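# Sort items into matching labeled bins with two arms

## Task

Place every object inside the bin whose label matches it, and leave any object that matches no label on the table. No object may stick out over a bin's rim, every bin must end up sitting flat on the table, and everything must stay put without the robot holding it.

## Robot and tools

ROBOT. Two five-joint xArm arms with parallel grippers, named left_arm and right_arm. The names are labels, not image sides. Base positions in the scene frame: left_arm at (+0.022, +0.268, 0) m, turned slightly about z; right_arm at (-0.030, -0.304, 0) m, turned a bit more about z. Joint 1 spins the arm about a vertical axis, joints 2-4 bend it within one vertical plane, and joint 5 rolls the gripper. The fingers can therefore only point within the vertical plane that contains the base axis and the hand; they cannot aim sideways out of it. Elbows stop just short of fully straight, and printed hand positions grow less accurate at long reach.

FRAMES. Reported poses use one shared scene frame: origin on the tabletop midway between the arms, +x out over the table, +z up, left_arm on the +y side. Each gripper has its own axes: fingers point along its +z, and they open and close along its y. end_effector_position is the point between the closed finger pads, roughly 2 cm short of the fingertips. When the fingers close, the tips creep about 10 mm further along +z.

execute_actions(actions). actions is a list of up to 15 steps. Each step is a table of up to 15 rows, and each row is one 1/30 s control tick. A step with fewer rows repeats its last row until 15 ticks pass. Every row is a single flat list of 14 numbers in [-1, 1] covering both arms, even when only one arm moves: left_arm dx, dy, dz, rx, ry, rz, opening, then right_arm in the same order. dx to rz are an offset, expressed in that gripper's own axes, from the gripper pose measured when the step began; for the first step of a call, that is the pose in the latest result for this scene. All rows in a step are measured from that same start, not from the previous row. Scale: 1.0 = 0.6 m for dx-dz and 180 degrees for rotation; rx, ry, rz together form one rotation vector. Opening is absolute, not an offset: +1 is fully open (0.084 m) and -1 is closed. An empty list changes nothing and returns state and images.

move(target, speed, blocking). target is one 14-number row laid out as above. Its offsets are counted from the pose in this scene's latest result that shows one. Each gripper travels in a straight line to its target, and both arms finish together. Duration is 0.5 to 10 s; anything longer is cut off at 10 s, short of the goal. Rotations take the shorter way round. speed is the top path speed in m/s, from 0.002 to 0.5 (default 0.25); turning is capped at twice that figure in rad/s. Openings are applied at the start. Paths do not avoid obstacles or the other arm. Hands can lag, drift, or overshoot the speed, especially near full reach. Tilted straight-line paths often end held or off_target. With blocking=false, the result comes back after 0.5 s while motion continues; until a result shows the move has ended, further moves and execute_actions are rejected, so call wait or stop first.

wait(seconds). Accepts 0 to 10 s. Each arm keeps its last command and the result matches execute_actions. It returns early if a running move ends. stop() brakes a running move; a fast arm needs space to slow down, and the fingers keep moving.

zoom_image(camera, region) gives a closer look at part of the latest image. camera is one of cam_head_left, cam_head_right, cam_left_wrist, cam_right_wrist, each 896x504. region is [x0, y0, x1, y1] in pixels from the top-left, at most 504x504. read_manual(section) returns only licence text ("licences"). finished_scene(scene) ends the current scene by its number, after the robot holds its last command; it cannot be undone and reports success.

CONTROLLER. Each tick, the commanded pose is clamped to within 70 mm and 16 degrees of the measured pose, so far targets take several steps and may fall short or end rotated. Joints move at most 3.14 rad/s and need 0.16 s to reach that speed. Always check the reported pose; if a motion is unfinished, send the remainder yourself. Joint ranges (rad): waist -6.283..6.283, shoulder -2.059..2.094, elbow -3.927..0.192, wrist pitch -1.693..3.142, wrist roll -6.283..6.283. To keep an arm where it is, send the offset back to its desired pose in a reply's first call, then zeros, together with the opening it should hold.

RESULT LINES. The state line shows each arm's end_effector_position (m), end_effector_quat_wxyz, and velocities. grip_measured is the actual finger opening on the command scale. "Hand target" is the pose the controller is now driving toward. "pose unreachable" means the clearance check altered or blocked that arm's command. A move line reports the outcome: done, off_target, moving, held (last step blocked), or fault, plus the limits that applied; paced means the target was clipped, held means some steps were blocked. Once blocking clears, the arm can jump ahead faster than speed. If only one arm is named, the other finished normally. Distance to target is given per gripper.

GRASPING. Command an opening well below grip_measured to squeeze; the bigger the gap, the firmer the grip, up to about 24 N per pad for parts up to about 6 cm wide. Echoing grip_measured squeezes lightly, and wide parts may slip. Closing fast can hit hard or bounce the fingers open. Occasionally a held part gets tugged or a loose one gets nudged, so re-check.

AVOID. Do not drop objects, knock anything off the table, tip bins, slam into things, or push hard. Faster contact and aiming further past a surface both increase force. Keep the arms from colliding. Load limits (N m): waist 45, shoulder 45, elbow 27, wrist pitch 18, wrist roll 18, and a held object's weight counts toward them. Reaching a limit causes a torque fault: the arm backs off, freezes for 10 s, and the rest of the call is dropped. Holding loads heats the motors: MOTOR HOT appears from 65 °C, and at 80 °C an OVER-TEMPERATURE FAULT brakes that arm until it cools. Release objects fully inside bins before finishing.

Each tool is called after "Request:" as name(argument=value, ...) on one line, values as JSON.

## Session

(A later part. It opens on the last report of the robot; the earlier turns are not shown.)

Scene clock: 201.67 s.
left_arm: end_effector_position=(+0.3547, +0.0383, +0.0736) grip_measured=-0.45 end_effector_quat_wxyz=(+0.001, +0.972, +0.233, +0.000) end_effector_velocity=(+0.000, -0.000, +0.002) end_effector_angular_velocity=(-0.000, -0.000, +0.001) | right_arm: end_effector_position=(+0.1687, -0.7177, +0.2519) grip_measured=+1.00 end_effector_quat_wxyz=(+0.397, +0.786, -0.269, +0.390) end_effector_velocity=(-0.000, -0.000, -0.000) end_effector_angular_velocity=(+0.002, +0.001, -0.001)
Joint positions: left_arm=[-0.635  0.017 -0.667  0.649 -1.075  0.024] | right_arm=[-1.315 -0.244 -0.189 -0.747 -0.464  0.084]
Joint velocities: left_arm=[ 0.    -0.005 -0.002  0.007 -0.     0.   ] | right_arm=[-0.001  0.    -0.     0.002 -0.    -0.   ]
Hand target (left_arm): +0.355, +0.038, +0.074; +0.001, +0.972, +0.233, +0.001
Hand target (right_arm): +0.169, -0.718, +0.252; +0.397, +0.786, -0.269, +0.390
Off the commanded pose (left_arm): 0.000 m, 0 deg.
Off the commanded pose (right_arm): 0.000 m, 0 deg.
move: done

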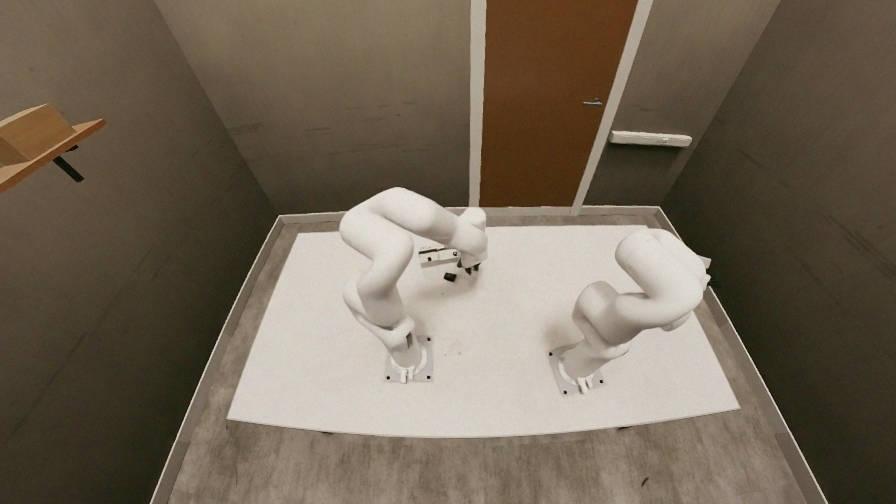

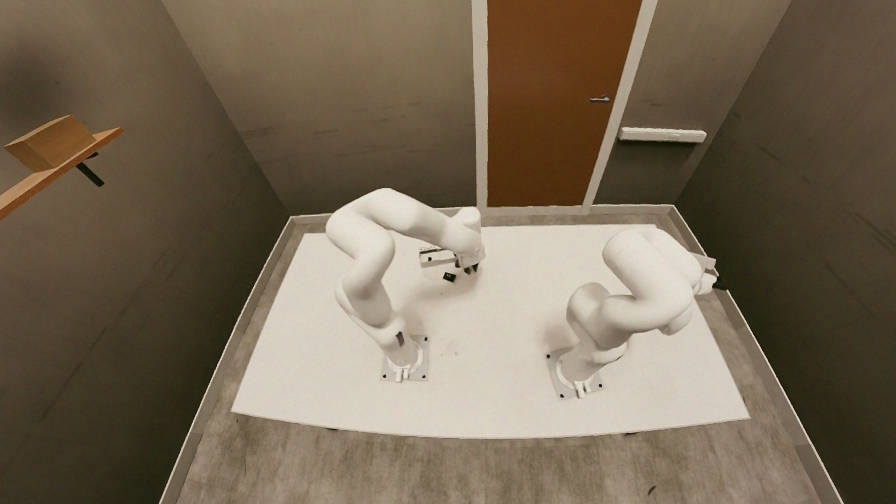

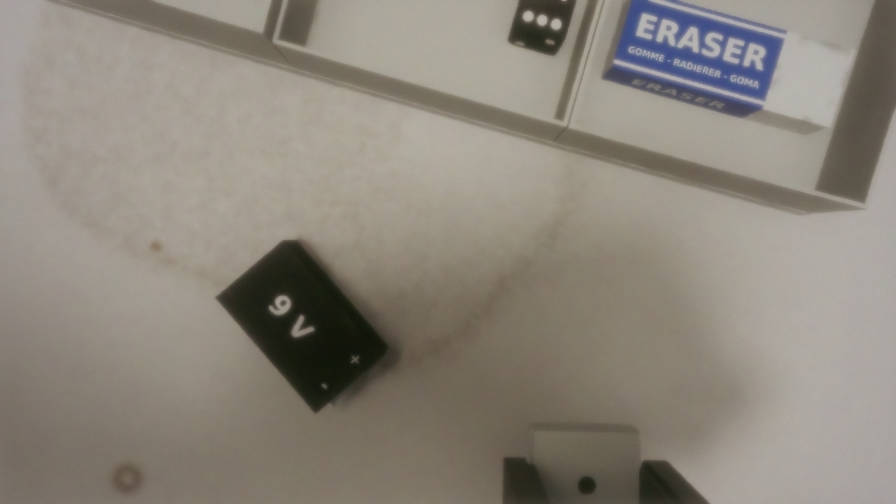

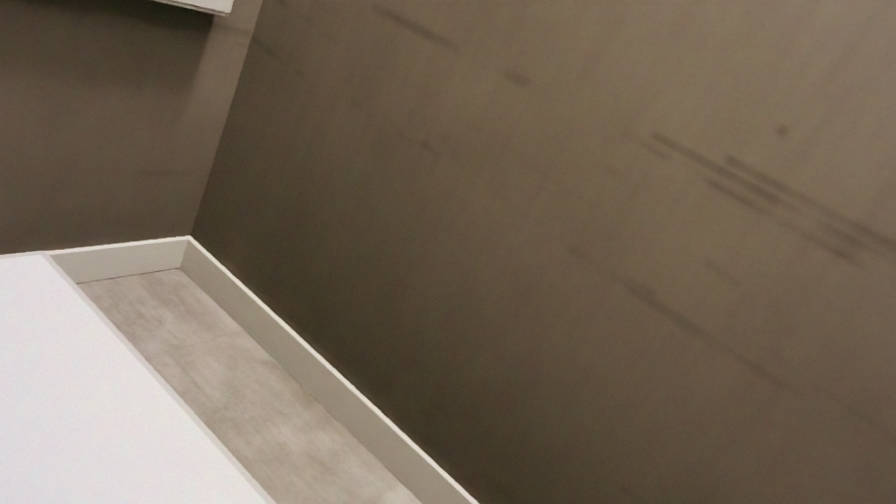

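Request:
move(target=[0.2415,-0.0672,0.008,0,0,0.586,-0.8,0,0,0,0,0,0,1], speed=0.35)

Scene clock: 210.53 s.
left_arm: end_effector_position=(+0.4655, +0.1397, +0.0688) grip_measured=-0.45 end_effector_quat_wxyz=(-0.000, +0.775, -0.632, +0.001) end_effector_velocity=(+0.001, +0.001, -0.000) end_effector_angular_velocity=(+0.000, +0.001, -0.009) | right_arm: end_effector_position=(+0.1687, -0.7177, +0.2519) grip_measured=+1.00 end_effector_quat_wxyz=(+0.397, +0.786, -0.269, +0.390) end_effector_velocity=(+0.000, +0.000, +0.000) end_effector_angular_velocity=(-0.001, -0.001, +0.001)
Joint positions: left_arm=[-0.312  0.195 -0.882  0.686  1.088  0.024] | right_arm=[-1.315 -0.244 -0.189 -0.747 -0.464  0.084]
Joint velocities: left_arm=[ 0.002  0.002 -0.003  0.002  0.011 -0.   ] | right_arm=[ 0.001 -0.    -0.    -0.001  0.     0.   ]
Hand target (left_arm): +0.466, +0.140, +0.069; -0.000, +0.774, -0.633, +0.001
Hand target (right_arm): +0.169, -0.718, +0.252; +0.397, +0.786, -0.269, +0.390
Off the commanded pose (left_arm): 0.000 m, 0 deg.
Off the commanded pose (right_arm): 0.000 m, 0 deg.
move: done

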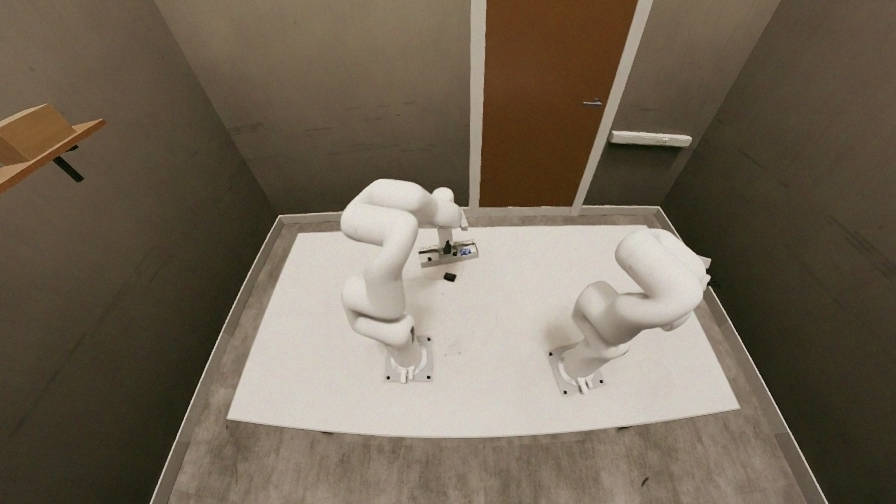

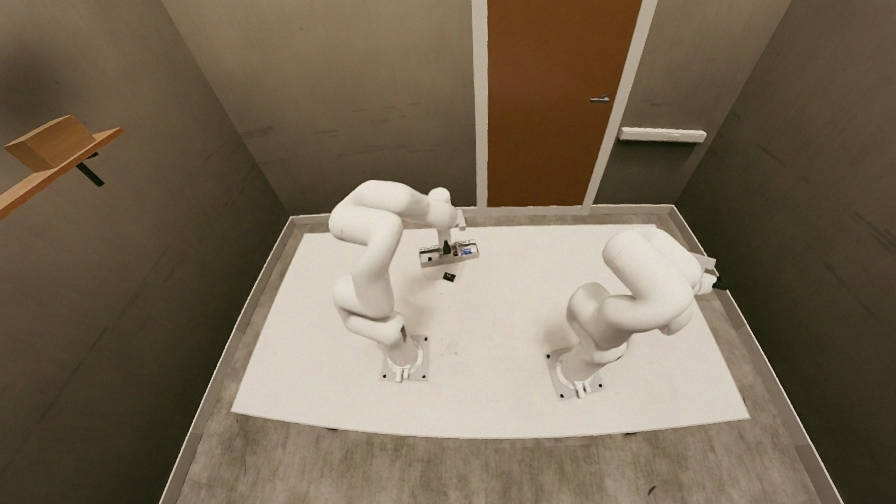

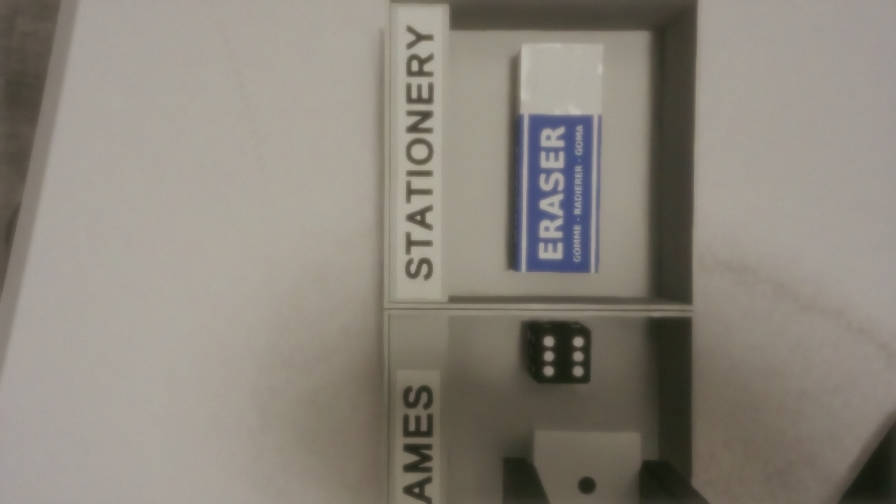

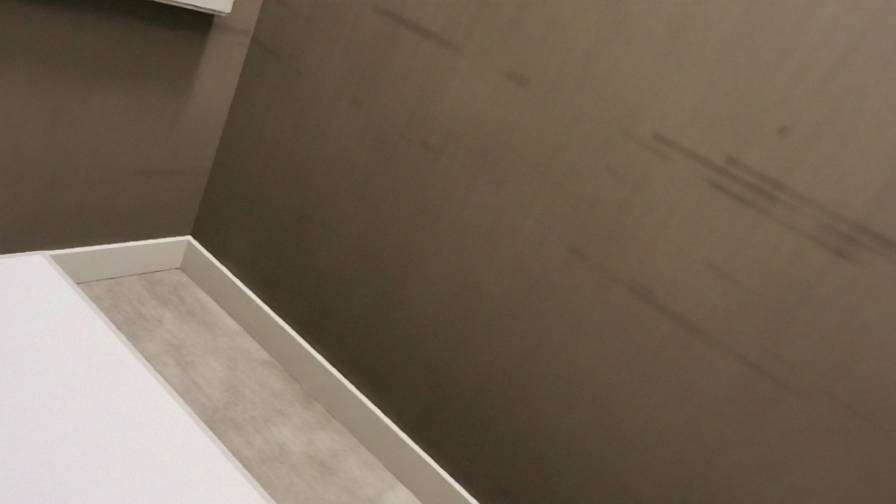

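Request:
move(target=[-0.0015,-0.001,0.0642,0,0,0,-0.8,0,0,0,0,0,0,1], speed=0.07)

Request:
execute_actions(actions=[[[0,0,0,0,0,0,-0.5,0,0,0,0,0,0,1],[0,0,0,0,0,0,-0.45,0,0,0,0,0,0,1],[0,0,0,0,0,0,-0.41,0,0,0,0,0,0,1],[0,0,0,0,0,0,-0.37,0,0,0,0,0,0,1],[0,0,0,0,0,0,-0.33,0,0,0,0,0,0,1],[0,0,0,0,0,0,-0.29,0,0,0,0,0,0,1]]])

Request:
move(target=[0,0,-0.2,0,0,0,-0.29,0,0,0,0,0,0,1], speed=0.15)

Scene clock: 222.43 s.
left_arm: end_effector_position=(+0.4661, +0.1407, +0.0307) grip_measured=-0.45 end_effector_quat_wxyz=(-0.000, +0.775, -0.632, +0.001) end_effector_velocity=(-0.000, -0.000, -0.002) end_effector_angular_velocity=(+0.000, +0.000, -0.000) | right_arm: end_effector_position=(+0.1687, -0.7177, +0.2519) grip_measured=+1.00 end_effector_quat_wxyz=(+0.397, +0.786, -0.269, +0.390) end_effector_velocity=(-0.001, -0.000, -0.000) end_effector_angular_velocity=(+0.001, +0.000, -0.002)
Joint positions: left_arm=[-0.31   0.285 -0.87   0.583  1.09   0.024] | right_arm=[-1.315 -0.244 -0.189 -0.747 -0.464  0.084]
Joint velocities: left_arm=[-0.001  0.006  0.    -0.006 -0.     0.   ] | right_arm=[-0.002  0.001  0.    -0.001  0.    -0.   ]
Hand target (left_arm): +0.466, +0.141, +0.030; -0.000, +0.775, -0.632, +0.001
Hand target (right_arm): +0.169, -0.718, +0.252; +0.397, +0.786, -0.269, +0.390
Off the commanded pose (left_arm): 0.000 m, 0 deg.
Off the commanded pose (right_arm): 0.000 m, 0 deg.
move: done

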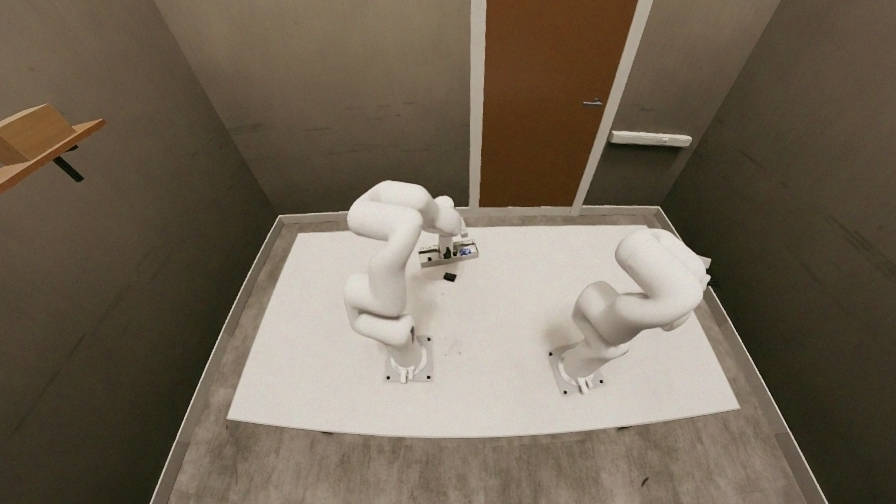

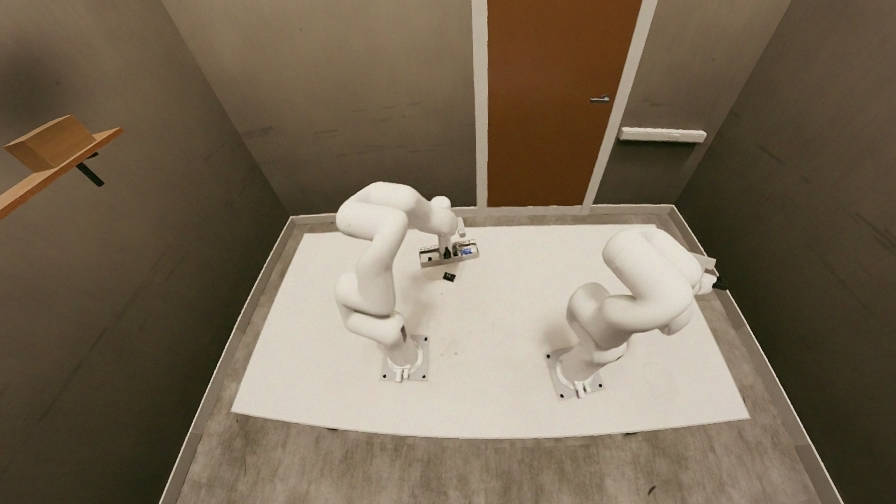

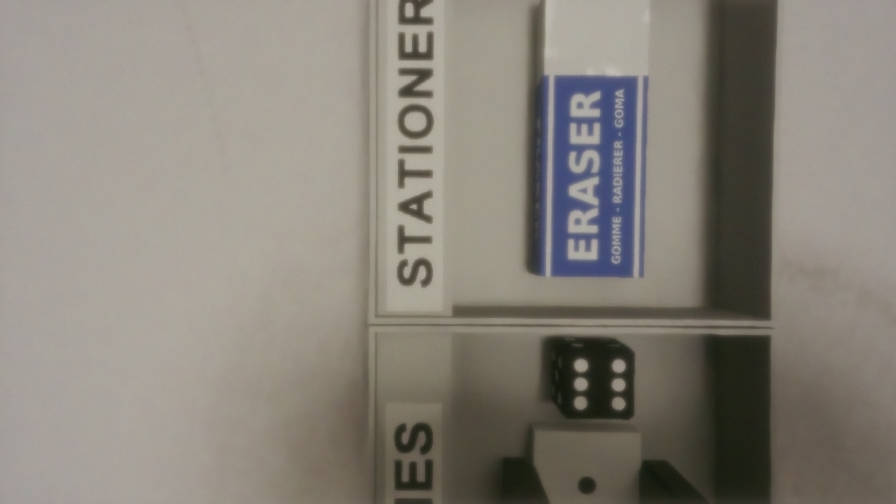

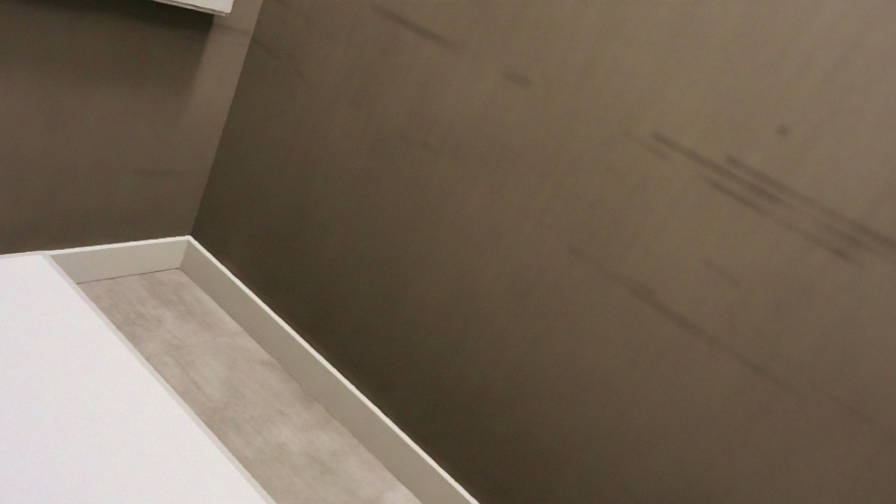

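Scene clock: 222.93 s.
left_arm: end_effector_position=(+0.4661, +0.1407, +0.0307) grip_measured=-0.31 end_effector_quat_wxyz=(-0.000, +0.775, -0.632, +0.001) end_effector_velocity=(-0.000, -0.000, -0.000) end_effector_angular_velocity=(+0.000, +0.000, -0.000) | right_arm: end_effector_position=(+0.1687, -0.7177, +0.2519) grip_measured=+1.00 end_effector_quat_wxyz=(+0.397, +0.786, -0.269, +0.390) end_effector_velocity=(-0.000, -0.000, +0.000) end_effector_angular_velocity=(-0.001, -0.001, -0.001)
Joint positions: left_arm=[-0.31   0.285 -0.87   0.583  1.09   0.031] | right_arm=[-1.315 -0.244 -0.189 -0.747 -0.464  0.084]
Joint velocities: left_arm=[-0.     0.    -0.     0.     0.     0.001] | right_arm=[-0.     0.001 -0.    -0.002  0.001  0.   ]
Hand target (left_arm): +0.466, +0.141, +0.031; -0.000, +0.775, -0.632, +0.001
Hand target (right_arm): +0.169, -0.718, +0.252; +0.397, +0.786, -0.269, +0.390
Off the commanded pose (left_arm): 0.000 m, 0 deg.
Off the commanded pose (right_arm): 0.000 m, 0 deg.

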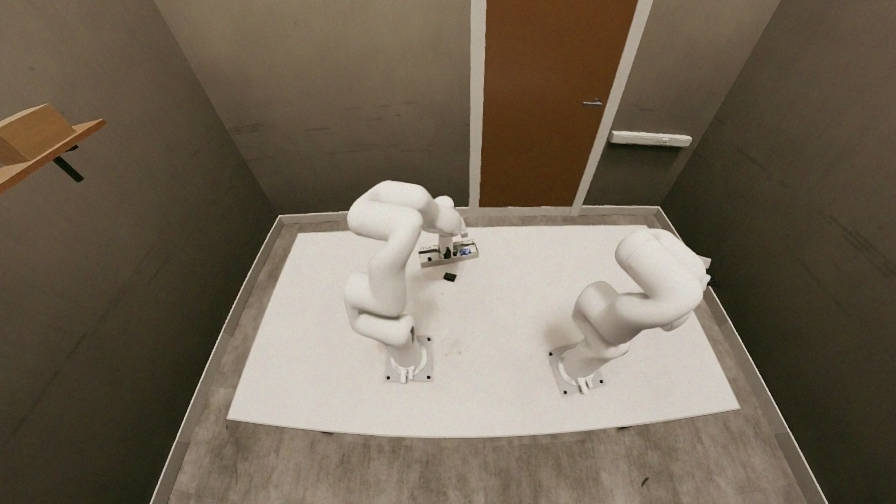

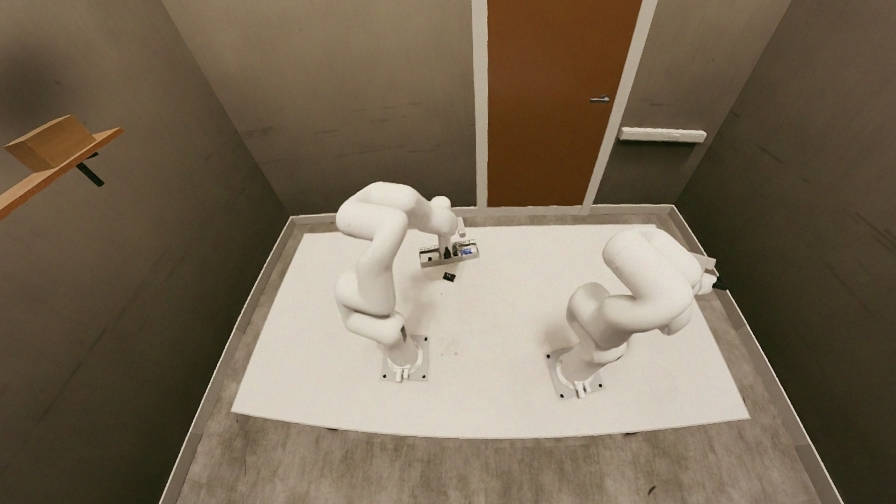

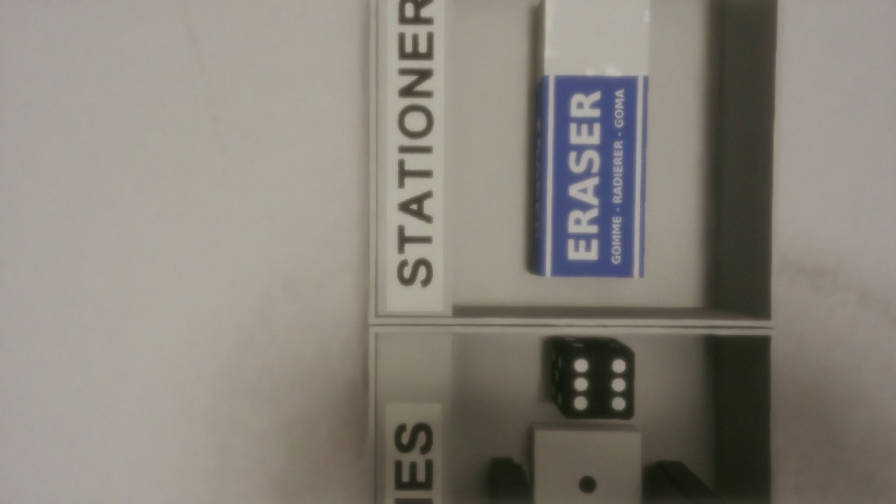

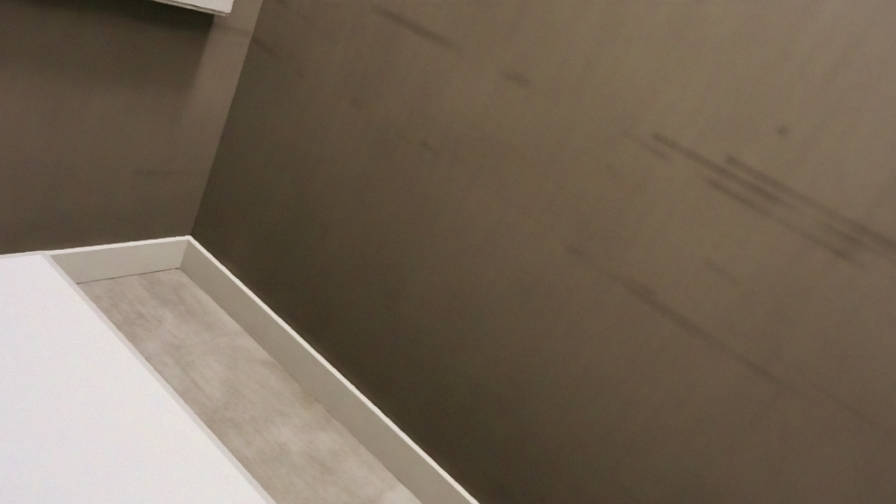

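Scene clock: 224.27 s.
left_arm: end_effector_position=(+0.4658, +0.1408, +0.1501) grip_measured=-0.31 end_effector_quat_wxyz=(-0.000, +0.775, -0.632, +0.001) end_effector_velocity=(+0.001, +0.000, +0.004) end_effector_angular_velocity=(-0.000, -0.002, +0.000) | right_arm: end_effector_position=(+0.1687, -0.7177, +0.2519) grip_measured=+1.00 end_effector_quat_wxyz=(+0.397, +0.786, -0.269, +0.390) end_effector_velocity=(+0.000, +0.000, -0.000) end_effector_angular_velocity=(+0.000, +0.001, +0.000)
Joint positions: left_arm=[-0.31   0.044 -0.96   0.914  1.09   0.031] | right_arm=[-1.315 -0.244 -0.189 -0.747 -0.464  0.084]
Joint velocities: left_arm=[ 0.001 -0.005 -0.005  0.008  0.    -0.   ] | right_arm=[ 0.    -0.001 -0.     0.001 -0.001 -0.   ]
Hand target (left_arm): +0.466, +0.141, +0.151; -0.000, +0.775, -0.632, +0.001
Hand target (right_arm): +0.169, -0.718, +0.252; +0.397, +0.786, -0.269, +0.390
Off the commanded pose (left_arm): 0.001 m, 0 deg.
Off the commanded pose (right_arm): 0.000 m, 0 deg.
move: done

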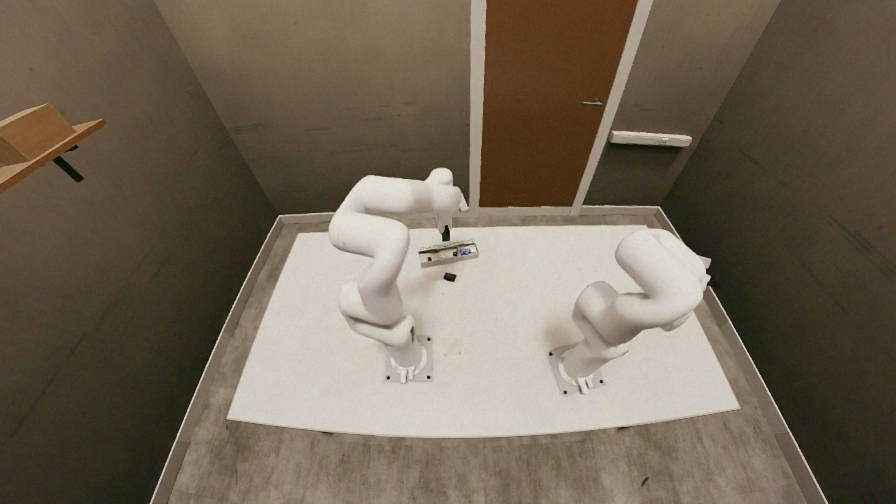

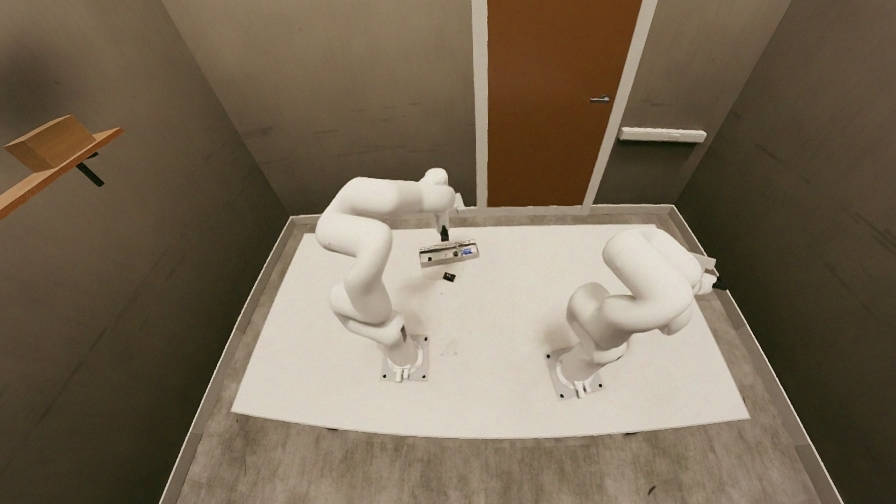

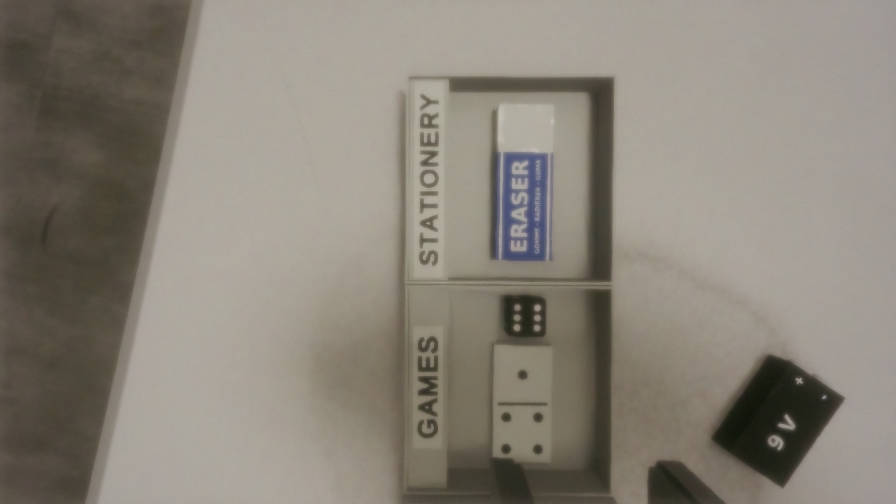

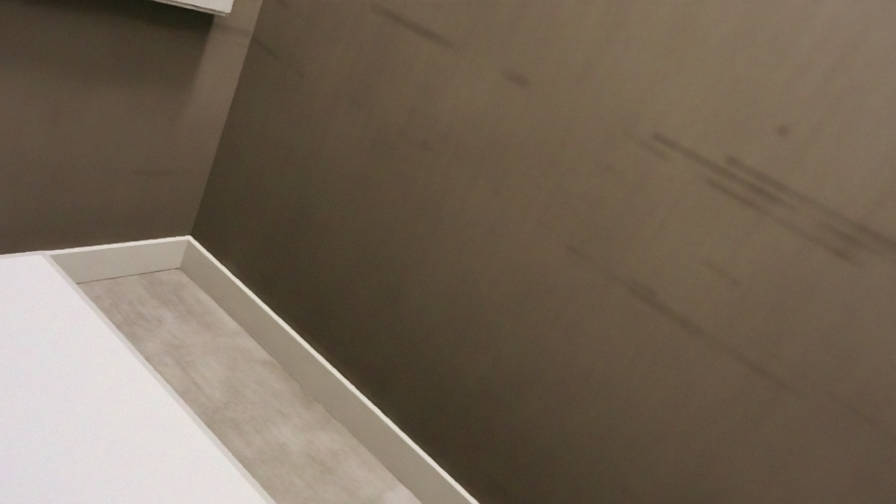

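Request:
finished_scene(scene=2)

The scene is finished: the task was done.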